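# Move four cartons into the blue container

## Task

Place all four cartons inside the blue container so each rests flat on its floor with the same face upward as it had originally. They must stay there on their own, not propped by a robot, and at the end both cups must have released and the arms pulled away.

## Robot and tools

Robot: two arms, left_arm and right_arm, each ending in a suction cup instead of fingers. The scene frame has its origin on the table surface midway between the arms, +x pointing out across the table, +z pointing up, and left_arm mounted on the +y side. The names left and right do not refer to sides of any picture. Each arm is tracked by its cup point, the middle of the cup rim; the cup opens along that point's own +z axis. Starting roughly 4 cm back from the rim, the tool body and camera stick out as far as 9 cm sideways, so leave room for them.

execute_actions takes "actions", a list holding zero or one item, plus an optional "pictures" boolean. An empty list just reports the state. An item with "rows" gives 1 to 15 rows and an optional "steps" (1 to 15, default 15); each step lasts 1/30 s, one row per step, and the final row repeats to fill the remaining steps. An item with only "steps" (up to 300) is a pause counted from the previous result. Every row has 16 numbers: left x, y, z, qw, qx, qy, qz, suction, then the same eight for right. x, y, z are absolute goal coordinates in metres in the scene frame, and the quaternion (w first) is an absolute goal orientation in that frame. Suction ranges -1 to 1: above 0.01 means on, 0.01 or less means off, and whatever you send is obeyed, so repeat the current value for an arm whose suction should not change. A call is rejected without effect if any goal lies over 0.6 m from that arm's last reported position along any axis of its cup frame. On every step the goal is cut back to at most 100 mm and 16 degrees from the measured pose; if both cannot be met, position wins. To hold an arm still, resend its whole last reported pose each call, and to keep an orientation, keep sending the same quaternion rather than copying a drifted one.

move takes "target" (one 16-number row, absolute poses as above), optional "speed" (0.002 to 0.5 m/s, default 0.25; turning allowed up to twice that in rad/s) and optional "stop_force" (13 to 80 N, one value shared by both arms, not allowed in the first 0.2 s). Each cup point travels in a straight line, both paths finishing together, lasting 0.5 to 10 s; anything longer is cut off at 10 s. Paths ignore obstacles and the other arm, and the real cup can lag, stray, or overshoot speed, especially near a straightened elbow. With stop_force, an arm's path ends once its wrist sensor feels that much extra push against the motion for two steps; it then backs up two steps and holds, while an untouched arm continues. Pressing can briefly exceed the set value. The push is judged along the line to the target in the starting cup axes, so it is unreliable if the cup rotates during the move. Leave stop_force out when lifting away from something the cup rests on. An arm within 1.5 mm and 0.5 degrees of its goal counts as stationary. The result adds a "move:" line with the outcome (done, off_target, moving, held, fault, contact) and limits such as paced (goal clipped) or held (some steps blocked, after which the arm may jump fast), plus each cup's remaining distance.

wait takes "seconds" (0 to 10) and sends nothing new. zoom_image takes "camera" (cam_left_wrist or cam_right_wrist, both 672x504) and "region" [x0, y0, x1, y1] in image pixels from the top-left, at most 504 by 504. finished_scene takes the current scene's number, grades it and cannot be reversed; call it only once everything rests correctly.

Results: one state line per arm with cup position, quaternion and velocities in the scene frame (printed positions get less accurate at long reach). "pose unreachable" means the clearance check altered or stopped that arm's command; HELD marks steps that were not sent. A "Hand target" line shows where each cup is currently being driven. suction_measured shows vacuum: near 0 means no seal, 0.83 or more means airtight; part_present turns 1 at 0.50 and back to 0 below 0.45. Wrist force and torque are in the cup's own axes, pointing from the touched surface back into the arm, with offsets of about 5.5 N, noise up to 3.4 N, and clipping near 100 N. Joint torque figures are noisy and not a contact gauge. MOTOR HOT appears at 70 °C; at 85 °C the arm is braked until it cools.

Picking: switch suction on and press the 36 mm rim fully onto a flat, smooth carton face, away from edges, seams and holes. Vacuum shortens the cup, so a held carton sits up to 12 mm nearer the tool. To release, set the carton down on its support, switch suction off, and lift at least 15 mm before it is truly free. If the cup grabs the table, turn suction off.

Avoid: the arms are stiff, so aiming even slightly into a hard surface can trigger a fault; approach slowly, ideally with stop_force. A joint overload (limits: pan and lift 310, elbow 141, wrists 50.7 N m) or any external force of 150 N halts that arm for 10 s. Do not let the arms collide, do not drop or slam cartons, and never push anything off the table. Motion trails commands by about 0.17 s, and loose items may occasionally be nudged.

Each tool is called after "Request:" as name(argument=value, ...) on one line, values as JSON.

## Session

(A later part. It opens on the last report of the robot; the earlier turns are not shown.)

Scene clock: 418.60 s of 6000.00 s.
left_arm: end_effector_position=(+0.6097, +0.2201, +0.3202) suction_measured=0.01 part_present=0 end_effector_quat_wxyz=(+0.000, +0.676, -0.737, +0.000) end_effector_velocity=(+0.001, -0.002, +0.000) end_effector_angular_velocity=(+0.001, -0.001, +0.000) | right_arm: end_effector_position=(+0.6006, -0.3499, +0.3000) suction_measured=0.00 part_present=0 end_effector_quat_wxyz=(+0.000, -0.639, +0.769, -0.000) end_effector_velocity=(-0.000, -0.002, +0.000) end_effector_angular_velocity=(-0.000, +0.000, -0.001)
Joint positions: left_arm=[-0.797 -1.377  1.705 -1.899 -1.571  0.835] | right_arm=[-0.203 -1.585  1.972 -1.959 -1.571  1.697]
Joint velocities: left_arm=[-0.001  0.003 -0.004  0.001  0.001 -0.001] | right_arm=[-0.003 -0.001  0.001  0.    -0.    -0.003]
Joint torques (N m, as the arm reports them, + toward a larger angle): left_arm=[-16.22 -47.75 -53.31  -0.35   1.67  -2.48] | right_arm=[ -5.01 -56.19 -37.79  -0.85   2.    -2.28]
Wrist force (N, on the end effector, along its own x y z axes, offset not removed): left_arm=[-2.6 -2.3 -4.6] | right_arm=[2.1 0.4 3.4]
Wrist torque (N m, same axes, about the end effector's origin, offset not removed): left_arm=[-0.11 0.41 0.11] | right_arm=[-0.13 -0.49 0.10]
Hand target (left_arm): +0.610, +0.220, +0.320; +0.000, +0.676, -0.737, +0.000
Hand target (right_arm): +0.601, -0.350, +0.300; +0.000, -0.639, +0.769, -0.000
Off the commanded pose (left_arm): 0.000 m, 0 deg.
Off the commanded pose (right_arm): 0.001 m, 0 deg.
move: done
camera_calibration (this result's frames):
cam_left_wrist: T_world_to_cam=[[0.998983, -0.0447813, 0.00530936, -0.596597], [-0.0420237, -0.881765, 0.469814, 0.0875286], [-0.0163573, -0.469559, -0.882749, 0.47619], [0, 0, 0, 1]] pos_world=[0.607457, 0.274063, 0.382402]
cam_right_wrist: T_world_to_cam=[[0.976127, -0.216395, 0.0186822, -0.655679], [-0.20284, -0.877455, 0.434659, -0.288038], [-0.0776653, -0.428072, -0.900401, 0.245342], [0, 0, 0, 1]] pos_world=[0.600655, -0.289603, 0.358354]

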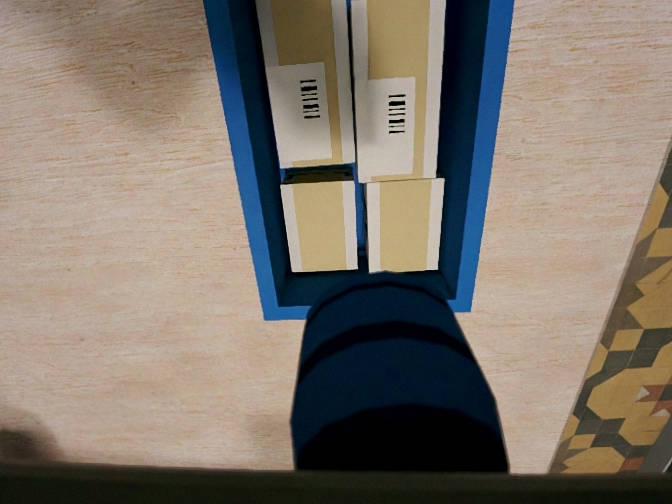

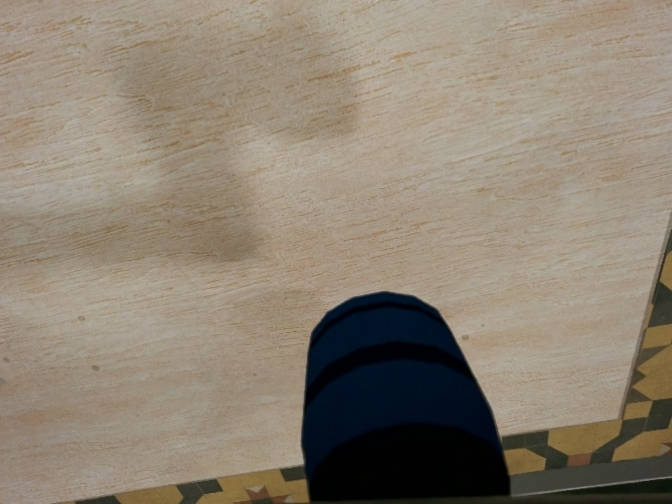

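Request:
move(target=[0.65,0.24,0.10,0,-0.676,0.737,0,0, 0.6,-0.35,0.3,0,-0.639,0.769,0,0], speed=0.15)

Request:
move(target=[0.65,0.24,0.055,0,-0.676,0.737,0,0, 0.6,-0.35,0.3,0,-0.639,0.769,0,0], speed=0.01, stop_force=13)

Scene clock: 446.00 s of 6000.00 s.
left_arm: end_effector_position=(+0.6501, +0.2398, +0.1002) suction_measured=0.01 part_present=0 end_effector_quat_wxyz=(-0.000, +0.676, -0.737, -0.000) end_effector_velocity=(+0.000, -0.000, -0.002) end_effector_angular_velocity=(-0.001, +0.001, +0.001) | right_arm: end_effector_position=(+0.6000, -0.3500, +0.3000) suction_measured=0.00 part_present=0 end_effector_quat_wxyz=(+0.000, -0.639, +0.769, -0.000) end_effector_velocity=(+0.000, -0.000, -0.000) end_effector_angular_velocity=(-0.000, +0.001, +0.000)
Joint positions: left_arm=[-0.744 -1.162  1.856 -2.264 -1.571  0.889] | right_arm=[-0.203 -1.585  1.973 -1.958 -1.571  1.697]
Joint velocities: left_arm=[ 0.001  0.003  0.001 -0.003 -0.002 -0.   ] | right_arm=[-0.     0.    -0.     0.001 -0.    -0.   ]
Joint torques (N m, as the arm reports them, + toward a larger angle): left_arm=[ 20.58 -61.12 -22.74  -7.33   0.48   3.57] | right_arm=[ 13.51 -57.39 -38.05  -0.5   -1.95   1.9 ]
Wrist force (N, on the end effector, along its own x y z axes, offset not removed): left_arm=[-2.7 -1.9 0.9] | right_arm=[2.1 1.1 1.8]
Wrist torque (N m, same axes, about the end effector's origin, offset not removed): left_arm=[-0.29 0.31 0.13] | right_arm=[-0.09 -0.45 0.05]
Hand target (left_arm): +0.650, +0.240, +0.100; -0.000, +0.676, -0.737, -0.000
Hand target (right_arm): +0.600, -0.350, +0.300; -0.000, -0.639, +0.769, -0.000
Off the commanded pose (left_arm): 0.000 m, 0 deg.
Off the commanded pose (right_arm): 0.000 m, 0 deg.
After step 90, 22.33 s passed at rest.
move: done
camera_calibration (this result's frames):
cam_left_wrist: T_world_to_cam=[[0.998983, -0.0447762, 0.00522597, -0.634936], [-0.0419861, -0.881937, 0.469494, 0.209962], [-0.0164132, -0.469236, -0.88292, 0.291888], [0, 0, 0, 1]] pos_world=[0.647897, 0.293707, 0.162456]
cam_right_wrist: T_world_to_cam=[[0.976141, -0.216383, 0.0181152, -0.654919], [-0.202567, -0.87741, 0.434878, -0.288487], [-0.0782055, -0.428172, -0.900307, 0.245543], [0, 0, 0, 1]] pos_world=[0.600058, -0.2897, 0.358385]

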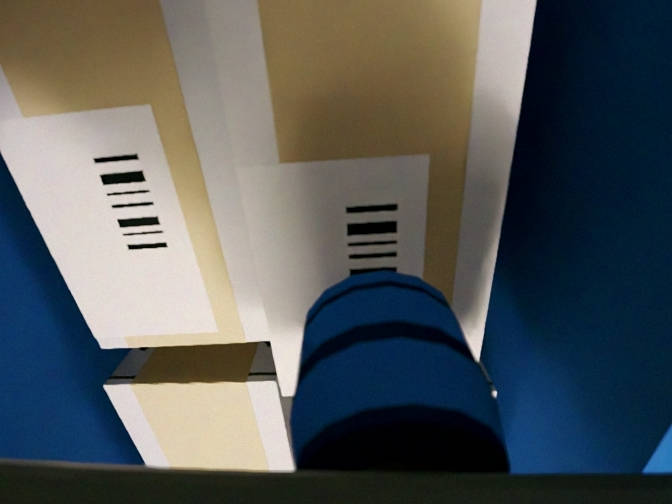

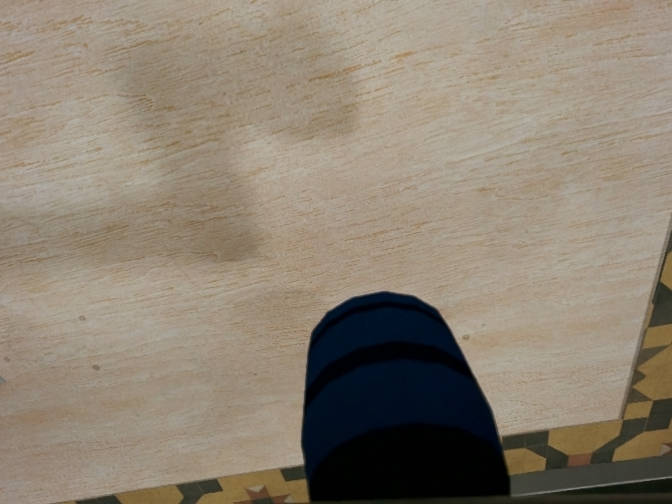

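Scene clock: 449.90 s of 6000.00 s.
left_arm: end_effector_position=(+0.6500, +0.2400, +0.0648) suction_measured=0.01 part_present=0 end_effector_quat_wxyz=(-0.000, +0.676, -0.737, -0.000) end_effector_velocity=(-0.000, +0.000, +0.003) end_effector_angular_velocity=(+0.000, +0.001, -0.000) | right_arm: end_effector_position=(+0.6000, -0.3500, +0.3000) suction_measured=0.00 part_present=0 end_effector_quat_wxyz=(-0.000, -0.639, +0.769, -0.000) end_effector_velocity=(-0.000, +0.000, -0.000) end_effector_angular_velocity=(-0.001, +0.001, +0.001)
Joint positions: left_arm=[-0.743 -1.123  1.875 -2.323 -1.571  0.889] | right_arm=[-0.203 -1.585  1.973 -1.958 -1.571  1.697]
Joint velocities: left_arm=[ 0.    -0.004 -0.002  0.007 -0.     0.   ] | right_arm=[ 0.     0.    -0.     0.001 -0.001 -0.   ]
Joint torques (N m, as the arm reports them, + toward a larger angle): left_arm=[ 20.11 -86.12 -39.22   1.49  -1.82   3.63] | right_arm=[ 11.63 -58.01 -39.    -0.73  -1.92   1.88]
Wrist force (N, on the end effector, along its own x y z axes, offset not removed): left_arm=[2.5 0.0 -15.9] | right_arm=[1.0 4.0 4.8]
Wrist torque (N m, same axes, about the end effector's origin, offset not removed): left_arm=[0.03 -0.40 0.11] | right_arm=[0.41 -0.31 0.13]
Hand target (left_arm): +0.650, +0.240, +0.065; -0.000, +0.676, -0.737, +0.000
Hand target (right_arm): +0.600, -0.350, +0.300; -0.000, -0.639, +0.769, -0.000
Off the commanded pose (left_arm): 0.010 m, 0 deg.
Off the commanded pose (right_arm): 0.000 m, 0 deg.
move: contact (left_arm)
camera_calibration (this result's frames):
cam_left_wrist: T_world_to_cam=[[0.998984, -0.0447777, 0.00514676, -0.634604], [-0.0419501, -0.881936, 0.4695, 0.22673], [-0.016484, -0.469238, -0.882918, 0.260737], [0, 0, 0, 1]] pos_world=[0.647768, 0.293893, 0.127026]
cam_right_wrist: T_world_to_cam=[[0.976141, -0.216382, 0.0181142, -0.654918], [-0.202566, -0.87741, 0.434878, -0.288487], [-0.0782062, -0.428172, -0.900307, 0.245544], [0, 0, 0, 1]] pos_world=[0.600058, -0.289699, 0.358385]

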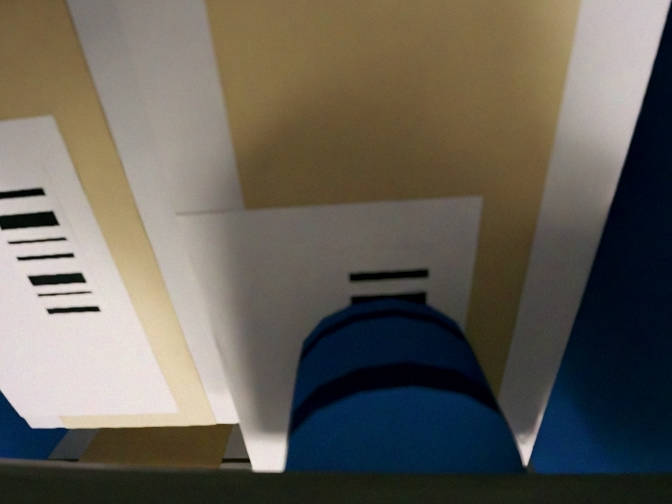

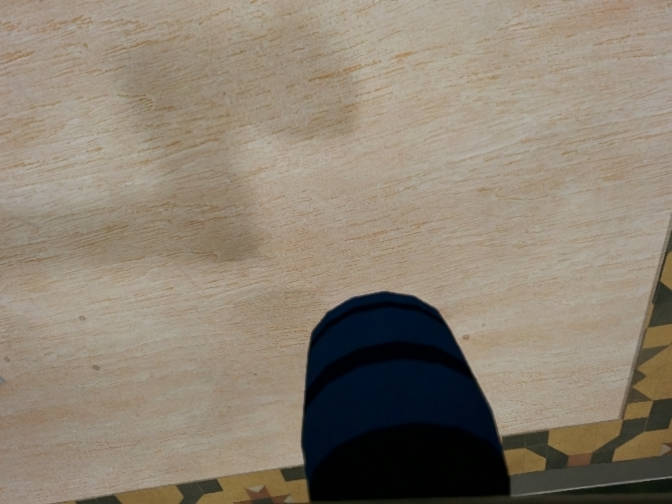

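Request:
move(target=[0.65,0.24,0.085,0,-0.676,0.737,0,0, 0.6,-0.35,0.3,0,-0.639,0.769,0,0], speed=0.05)

Request:
move(target=[0.65,0.205,0.085,0,-0.676,0.737,0,0, 0.6,-0.35,0.3,0,-0.639,0.769,0,0], speed=0.05)

Request:
move(target=[0.65,0.205,0.055,0,-0.676,0.737,0,0, 0.6,-0.35,0.3,0,-0.639,0.769,0,0], speed=0.01, stop_force=13)

Scene clock: 464.93 s of 6000.00 s.
left_arm: end_effector_position=(+0.6500, +0.2400, +0.0848) suction_measured=0.01 part_present=0 end_effector_quat_wxyz=(-0.000, +0.676, -0.737, -0.000) end_effector_velocity=(-0.000, -0.000, +0.002) end_effector_angular_velocity=(-0.001, +0.001, -0.001) | right_arm: end_effector_position=(+0.6000, -0.3500, +0.3000) suction_measured=0.00 part_present=0 end_effector_quat_wxyz=(-0.000, -0.639, +0.769, -0.000) end_effector_velocity=(-0.000, +0.000, -0.001) end_effector_angular_velocity=(+0.000, +0.002, +0.000)
Joint positions: left_arm=[-0.743 -1.146  1.865 -2.29  -1.571  0.889] | right_arm=[-0.203 -1.585  1.973 -1.958 -1.571  1.697]
Joint velocities: left_arm=[ 0.    -0.002 -0.001  0.003 -0.001  0.001] | right_arm=[ 0.     0.001  0.     0.001  0.    -0.   ]
Joint torques (N m, as the arm reports them, + toward a larger angle): left_arm=[ 21.58 -96.28 -45.69   0.59  -1.92   3.58] | right_arm=[ 10.67 -56.54 -39.27  -0.57  -1.94   1.72]
Wrist force (N, on the end effector, along its own x y z axes, offset not removed): left_arm=[0.4 -2.7 1.8] | right_arm=[1.0 4.2 3.8]
Wrist torque (N m, same axes, about the end effector's origin, offset not removed): left_arm=[-0.41 -0.18 0.16] | right_arm=[0.47 -0.40 0.01]
Hand target (left_arm): +0.650, +0.240, +0.085; -0.000, +0.676, -0.737, +0.000
Hand target (right_arm): +0.600, -0.350, +0.300; -0.000, -0.639, +0.769, -0.000
Off the commanded pose (left_arm): 0.000 m, 0 deg.
Off the commanded pose (right_arm): 0.000 m, 0 deg.
After step 90, 11.17 s passed at rest.
move: done
camera_calibration (this result's frames):
cam_left_wrist: T_world_to_cam=[[0.998983, -0.0447859, 0.00520446, -0.634694], [-0.0419836, -0.88191, 0.469545, 0.217387], [-0.0164391, -0.469286, -0.882893, 0.278362], [0, 0, 0, 1]] pos_world=[0.647752, 0.293922, 0.146994]
cam_right_wrist: T_world_to_cam=[[0.976141, -0.216382, 0.0181139, -0.654918], [-0.202566, -0.87741, 0.434878, -0.288487], [-0.0782063, -0.428172, -0.900307, 0.245544], [0, 0, 0, 1]] pos_world=[0.600057, -0.289699, 0.358385]

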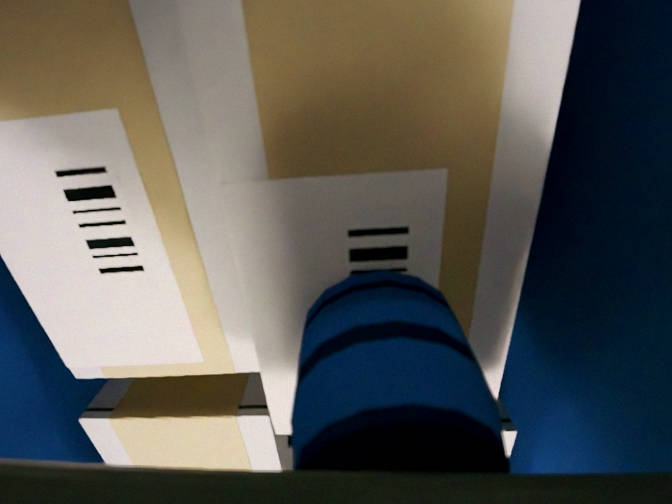

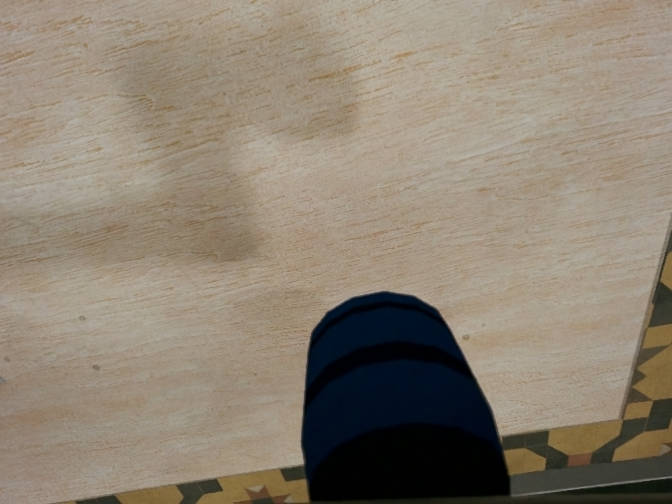

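Scene clock: 466.03 s of 6000.00 s.
left_arm: end_effector_position=(+0.6500, +0.2053, +0.0850) suction_measured=0.01 part_present=0 end_effector_quat_wxyz=(+0.000, +0.676, -0.737, +0.000) end_effector_velocity=(+0.000, -0.003, +0.000) end_effector_angular_velocity=(-0.001, -0.000, -0.001) | right_arm: end_effector_position=(+0.6000, -0.3500, +0.3000) suction_measured=0.00 part_present=0 end_effector_quat_wxyz=(-0.000, -0.639, +0.769, -0.000) end_effector_velocity=(+0.001, -0.001, -0.001) end_effector_angular_velocity=(+0.000, +0.000, -0.001)
Joint positions: left_arm=[-0.774 -1.121  1.825 -2.275 -1.571  0.859] | right_arm=[-0.203 -1.585  1.973 -1.958 -1.571  1.697]
Joint velocities: left_arm=[-0.002  0.002 -0.004  0.001 -0.    -0.001] | right_arm=[-0.001  0.001 -0.    -0.001  0.    -0.   ]
Joint torques (N m, as the arm reports them, + toward a larger angle): left_arm=[-18.87 -59.58 -46.81   0.15  -1.53  -3.46] | right_arm=[ 12.02 -55.41 -38.88  -0.52  -1.54   1.81]
Wrist force (N, on the end effector, along its own x y z axes, offset not removed): left_arm=[-2.6 2.4 -3.6] | right_arm=[2.2 2.7 3.9]
Wrist torque (N m, same axes, about the end effector's origin, offset not removed): left_arm=[0.50 0.26 0.11] | right_arm=[0.20 -0.51 0.08]
Hand target (left_arm): +0.650, +0.205, +0.085; +0.000, +0.676, -0.737, +0.000
Hand target (right_arm): +0.600, -0.350, +0.300; -0.000, -0.639, +0.769, -0.000
Off the commanded pose (left_arm): 0.000 m, 0 deg.
Off the commanded pose (right_arm): 0.000 m, 0 deg.
move: done
camera_calibration (this result's frames):
cam_left_wrist: T_world_to_cam=[[0.998983, -0.0447862, 0.00520484, -0.636228], [-0.0419829, -0.88188, 0.469601, 0.186617], [-0.0164416, -0.469342, -0.882863, 0.262295], [0, 0, 0, 1]] pos_world=[0.647729, 0.259186, 0.147246]
cam_right_wrist: T_world_to_cam=[[0.976141, -0.216382, 0.0181141, -0.654918], [-0.202566, -0.87741, 0.434878, -0.288487], [-0.0782062, -0.428172, -0.900307, 0.245544], [0, 0, 0, 1]] pos_world=[0.600057, -0.289699, 0.358385]

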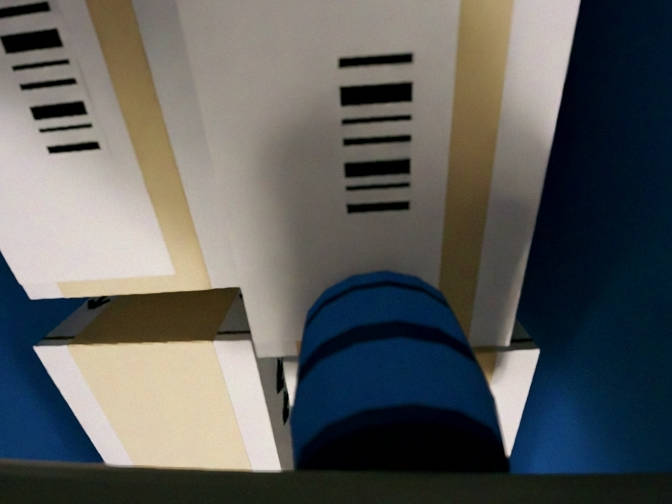

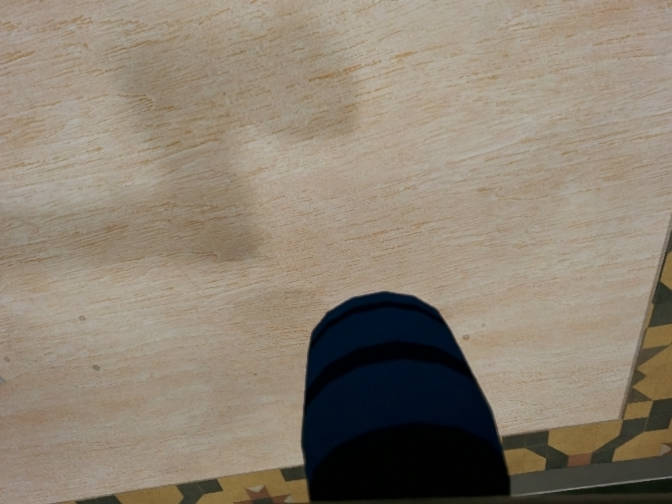

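Scene clock: 468.67 s of 6000.00 s.
left_arm: end_effector_position=(+0.6500, +0.2050, +0.0625) suction_measured=0.01 part_present=0 end_effector_quat_wxyz=(+0.000, +0.676, -0.737, +0.000) end_effector_velocity=(-0.001, +0.001, +0.001) end_effector_angular_velocity=(+0.003, +0.003, -0.000) | right_arm: end_effector_position=(+0.6000, -0.3500, +0.3000) suction_measured=0.00 part_present=0 end_effector_quat_wxyz=(-0.000, -0.639, +0.769, -0.000) end_effector_velocity=(+0.000, +0.000, +0.000) end_effector_angular_velocity=(+0.000, -0.001, +0.000)
Joint positions: left_arm=[-0.774 -1.096  1.836 -2.311 -1.571  0.858] | right_arm=[-0.203 -1.585  1.973 -1.958 -1.571  1.697]
Joint velocities: left_arm=[-0.    -0.003  0.001  0.007  0.     0.   ] | right_arm=[ 0. -0. -0.  0.  0. -0.]
Joint torques (N m, as the arm reports them, + toward a larger angle): left_arm=[-14.73 -79.77 -29.47   3.63   0.61  -2.91] | right_arm=[ 11.27 -55.77 -39.43  -0.65  -1.4    1.58]
Wrist force (N, on the end effector, along its own x y z axes, offset not removed): left_arm=[-1.6 -0.9 -26.2] | right_arm=[-0.9 0.9 2.6]
Wrist torque (N m, same axes, about the end effector's origin, offset not removed): left_arm=[-0.13 -0.03 0.01] | right_arm=[-0.09 -0.05 0.06]
Hand target (left_arm): +0.650, +0.205, +0.063; +0.000, +0.676, -0.737, +0.000
Hand target (right_arm): +0.600, -0.350, +0.300; -0.000, -0.639, +0.769, -0.000
Off the commanded pose (left_arm): 0.008 m, 0 deg.
Off the commanded pose (right_arm): 0.000 m, 0 deg.
move: contact (left_arm)
camera_calibration (this result's frames):
cam_left_wrist: T_world_to_cam=[[0.998982, -0.0447965, 0.00528408, -0.636152], [-0.042028, -0.881843, 0.469667, 0.196996], [-0.0163797, -0.469411, -0.882828, 0.242288], [0, 0, 0, 1]] pos_world=[0.647753, 0.258955, 0.124738]
cam_right_wrist: T_world_to_cam=[[0.976141, -0.216382, 0.0181141, -0.654918], [-0.202566, -0.87741, 0.434878, -0.288487], [-0.0782062, -0.428172, -0.900307, 0.245544], [0, 0, 0, 1]] pos_world=[0.600057, -0.289699, 0.358385]

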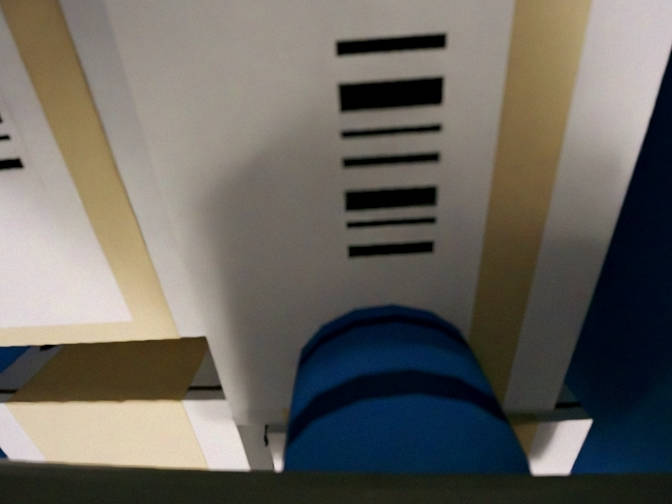

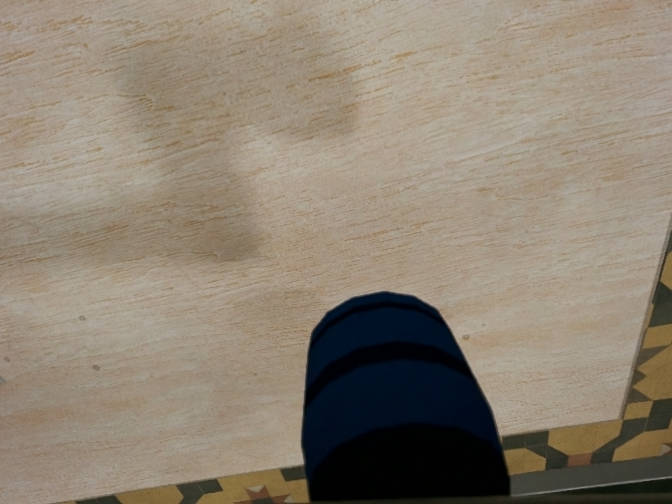

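Request:
move(target=[0.65,0.205,0.2,0,-0.676,0.737,0,0, 0.6,-0.35,0.3,0,-0.639,0.769,0,0], speed=0.15)

Request:
move(target=[0.55,0.55,0.3,0,-0.676,0.737,0,0, 0.6,-0.35,0.3,0,-0.639,0.769,0,0], speed=0.4)

Request:
finished_scene(scene=1)

Scene clock: 484.43 s of 6000.00 s.
left_arm: end_effector_position=(+0.6500, +0.2052, +0.1997) suction_measured=0.01 part_present=0 end_effector_quat_wxyz=(-0.000, +0.676, -0.737, +0.000) end_effector_velocity=(-0.000, +0.000, +0.002) end_effector_angular_velocity=(+0.001, +0.001, +0.000) | right_arm: end_effector_position=(+0.6000, -0.3500, +0.3000) suction_measured=0.00 part_present=0 end_effector_quat_wxyz=(-0.000, -0.639, +0.769, -0.000) end_effector_velocity=(-0.000, +0.000, +0.001) end_effector_angular_velocity=(-0.001, -0.002, +0.001)
Joint positions: left_arm=[-0.774 -1.231  1.745 -2.085 -1.571  0.858] | right_arm=[-0.203 -1.585  1.973 -1.958 -1.571  1.697]
Joint velocities: left_arm=[-0.    -0.002 -0.002  0.005  0.    -0.   ] | right_arm=[ 0.001 -0.002 -0.     0.    -0.    -0.   ]
Joint torques (N m, as the arm reports them, + toward a larger angle): left_arm=[-16.04 -94.55 -49.51   0.46   0.7   -0.79] | right_arm=[ 11.28 -58.82 -39.51  -0.7   -1.19   1.78]
Wrist force (N, on the end effector, along its own x y z axes, offset not removed): left_arm=[-6.5 -2.6 -0.2] | right_arm=[-1.5 1.7 4.0]
Wrist torque (N m, same axes, about the end effector's origin, offset not removed): left_arm=[-0.34 0.93 0.20] | right_arm=[0.02 0.05 0.12]
Hand target (left_arm): +0.650, +0.205, +0.200; +0.000, +0.676, -0.737, +0.000
Hand target (right_arm): +0.600, -0.350, +0.300; -0.000, -0.639, +0.769, -0.000
Off the commanded pose (left_arm): 0.000 m, 0 deg.
Off the commanded pose (right_arm): 0.000 m, 0 deg.
After step 90, 11.30 s passed at rest.
move: done
camera_calibration (this result's frames):
cam_left_wrist: T_world_to_cam=[[0.998985, -0.04475, 0.00523373, -0.636837], [-0.0419654, -0.881907, 0.469552, 0.13269], [-0.0163968, -0.469295, -0.882889, 0.363486], [0, 0, 0, 1]] pos_world=[0.647719, 0.259104, 0.261946]
cam_right_wrist: T_world_to_cam=[[0.976141, -0.216382, 0.0181139, -0.654918], [-0.202566, -0.87741, 0.434878, -0.288487], [-0.0782064, -0.428172, -0.900307, 0.245544], [0, 0, 0, 1]] pos_world=[0.600057, -0.289699, 0.358385]

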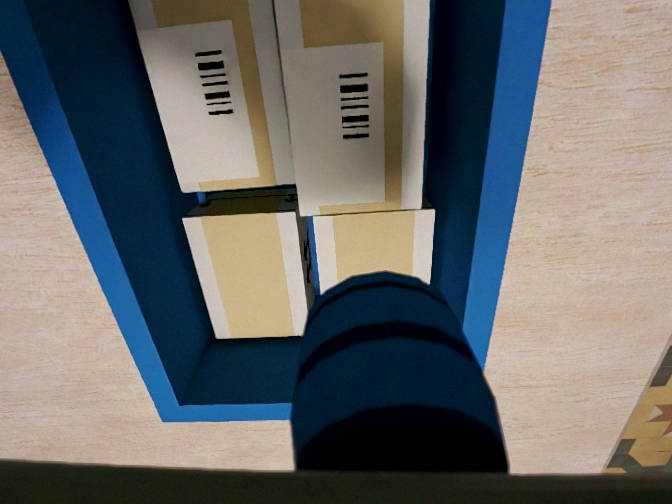

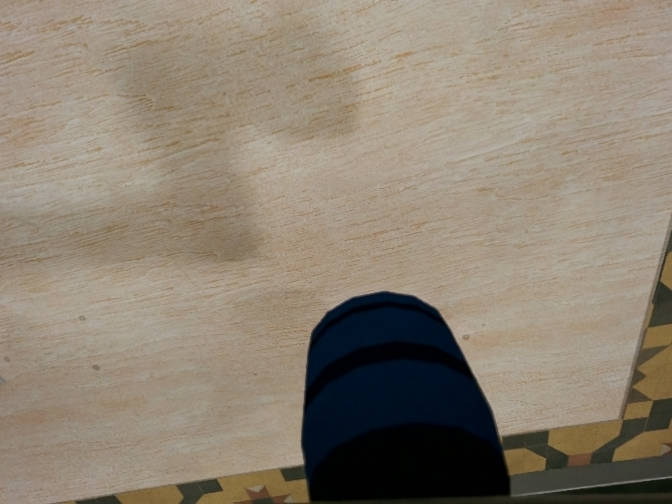

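Scene clock: 486.13 s of 6000.00 s.
left_arm: end_effector_position=(+0.5502, +0.5500, +0.2997) suction_measured=0.01 part_present=0 end_effector_quat_wxyz=(-0.000, +0.676, -0.737, -0.000) end_effector_velocity=(-0.000, +0.002, +0.001) end_effector_angular_velocity=(+0.001, -0.001, +0.001) | right_arm: end_effector_position=(+0.6000, -0.3500, +0.3000) suction_measured=0.00 part_present=0 end_effector_quat_wxyz=(-0.000, -0.639, +0.769, -0.000) end_effector_velocity=(+0.000, -0.000, -0.001) end_effector_angular_velocity=(+0.001, +0.000, -0.000)
Joint positions: left_arm=[-0.466 -1.677  2.058 -1.952 -1.571  1.166] | right_arm=[-0.203 -1.585  1.973 -1.958 -1.571  1.697]
Joint velocities: left_arm=[ 0.003 -0.002 -0.     0.002  0.001  0.002] | right_arm=[-0.     0.001  0.    -0.001  0.001 -0.   ]
Joint torques (N m, as the arm reports them, + toward a larger angle): left_arm=[ 16.11 -55.97 -29.75  -0.58  -1.8    4.86] | right_arm=[ 11.61 -56.59 -40.12  -0.61  -1.01   1.78]
Wrist force (N, on the end effector, along its own x y z axes, offset not removed): left_arm=[-7.0 -1.4 -1.6] | right_arm=[-1.2 -0.2 3.3]
Wrist torque (N m, same axes, about the end effector's origin, offset not removed): left_arm=[-0.21 0.88 0.10] | right_arm=[-0.27 0.08 0.11]
Hand target (left_arm): +0.550, +0.550, +0.300; -0.000, +0.676, -0.737, -0.000
Hand target (right_arm): +0.600, -0.350, +0.300; -0.000, -0.639, +0.769, -0.000
Off the commanded pose (left_arm): 0.000 m, 0 deg.
Off the commanded pose (right_arm): 0.000 m, 0 deg.
move: done
camera_calibration (this result's frames):
cam_left_wrist: T_world_to_cam=[[0.998985, -0.0447597, 0.00511191, -0.522242], [-0.0419215, -0.88204, 0.469305, 0.385714], [-0.016497, -0.469043, -0.883021, 0.611903], [0, 0, 0, 1]] pos_world=[0.547976, 0.603848, 0.361976]
cam_right_wrist: T_world_to_cam=[[0.976141, -0.216382, 0.018114, -0.654918], [-0.202566, -0.87741, 0.434878, -0.288487], [-0.0782063, -0.428172, -0.900307, 0.245544], [0, 0, 0, 1]] pos_world=[0.600057, -0.289699, 0.358385]

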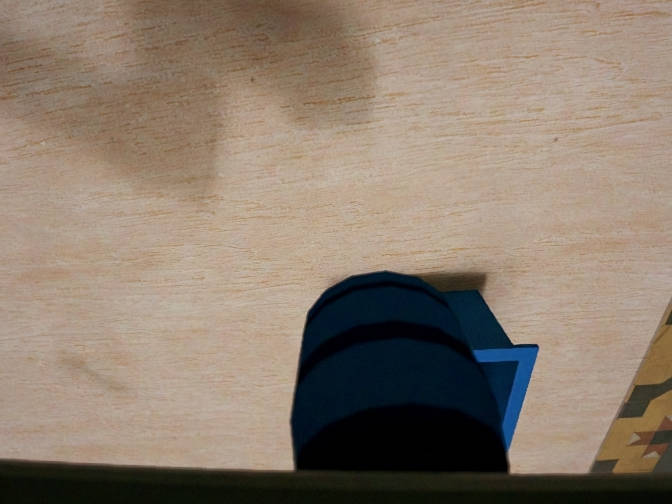

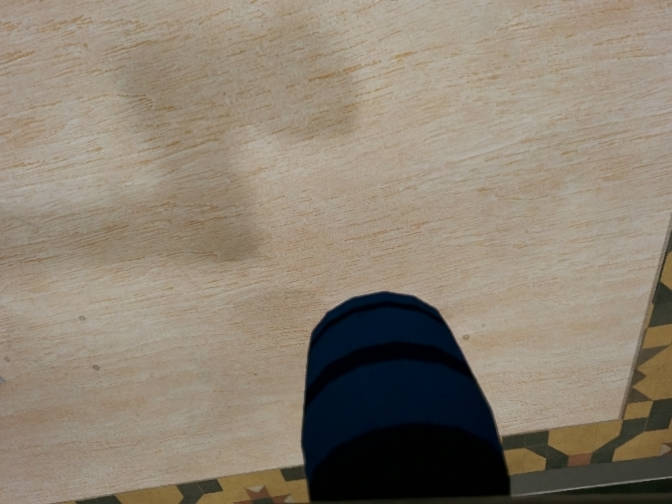

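The scene is finished: the task was done.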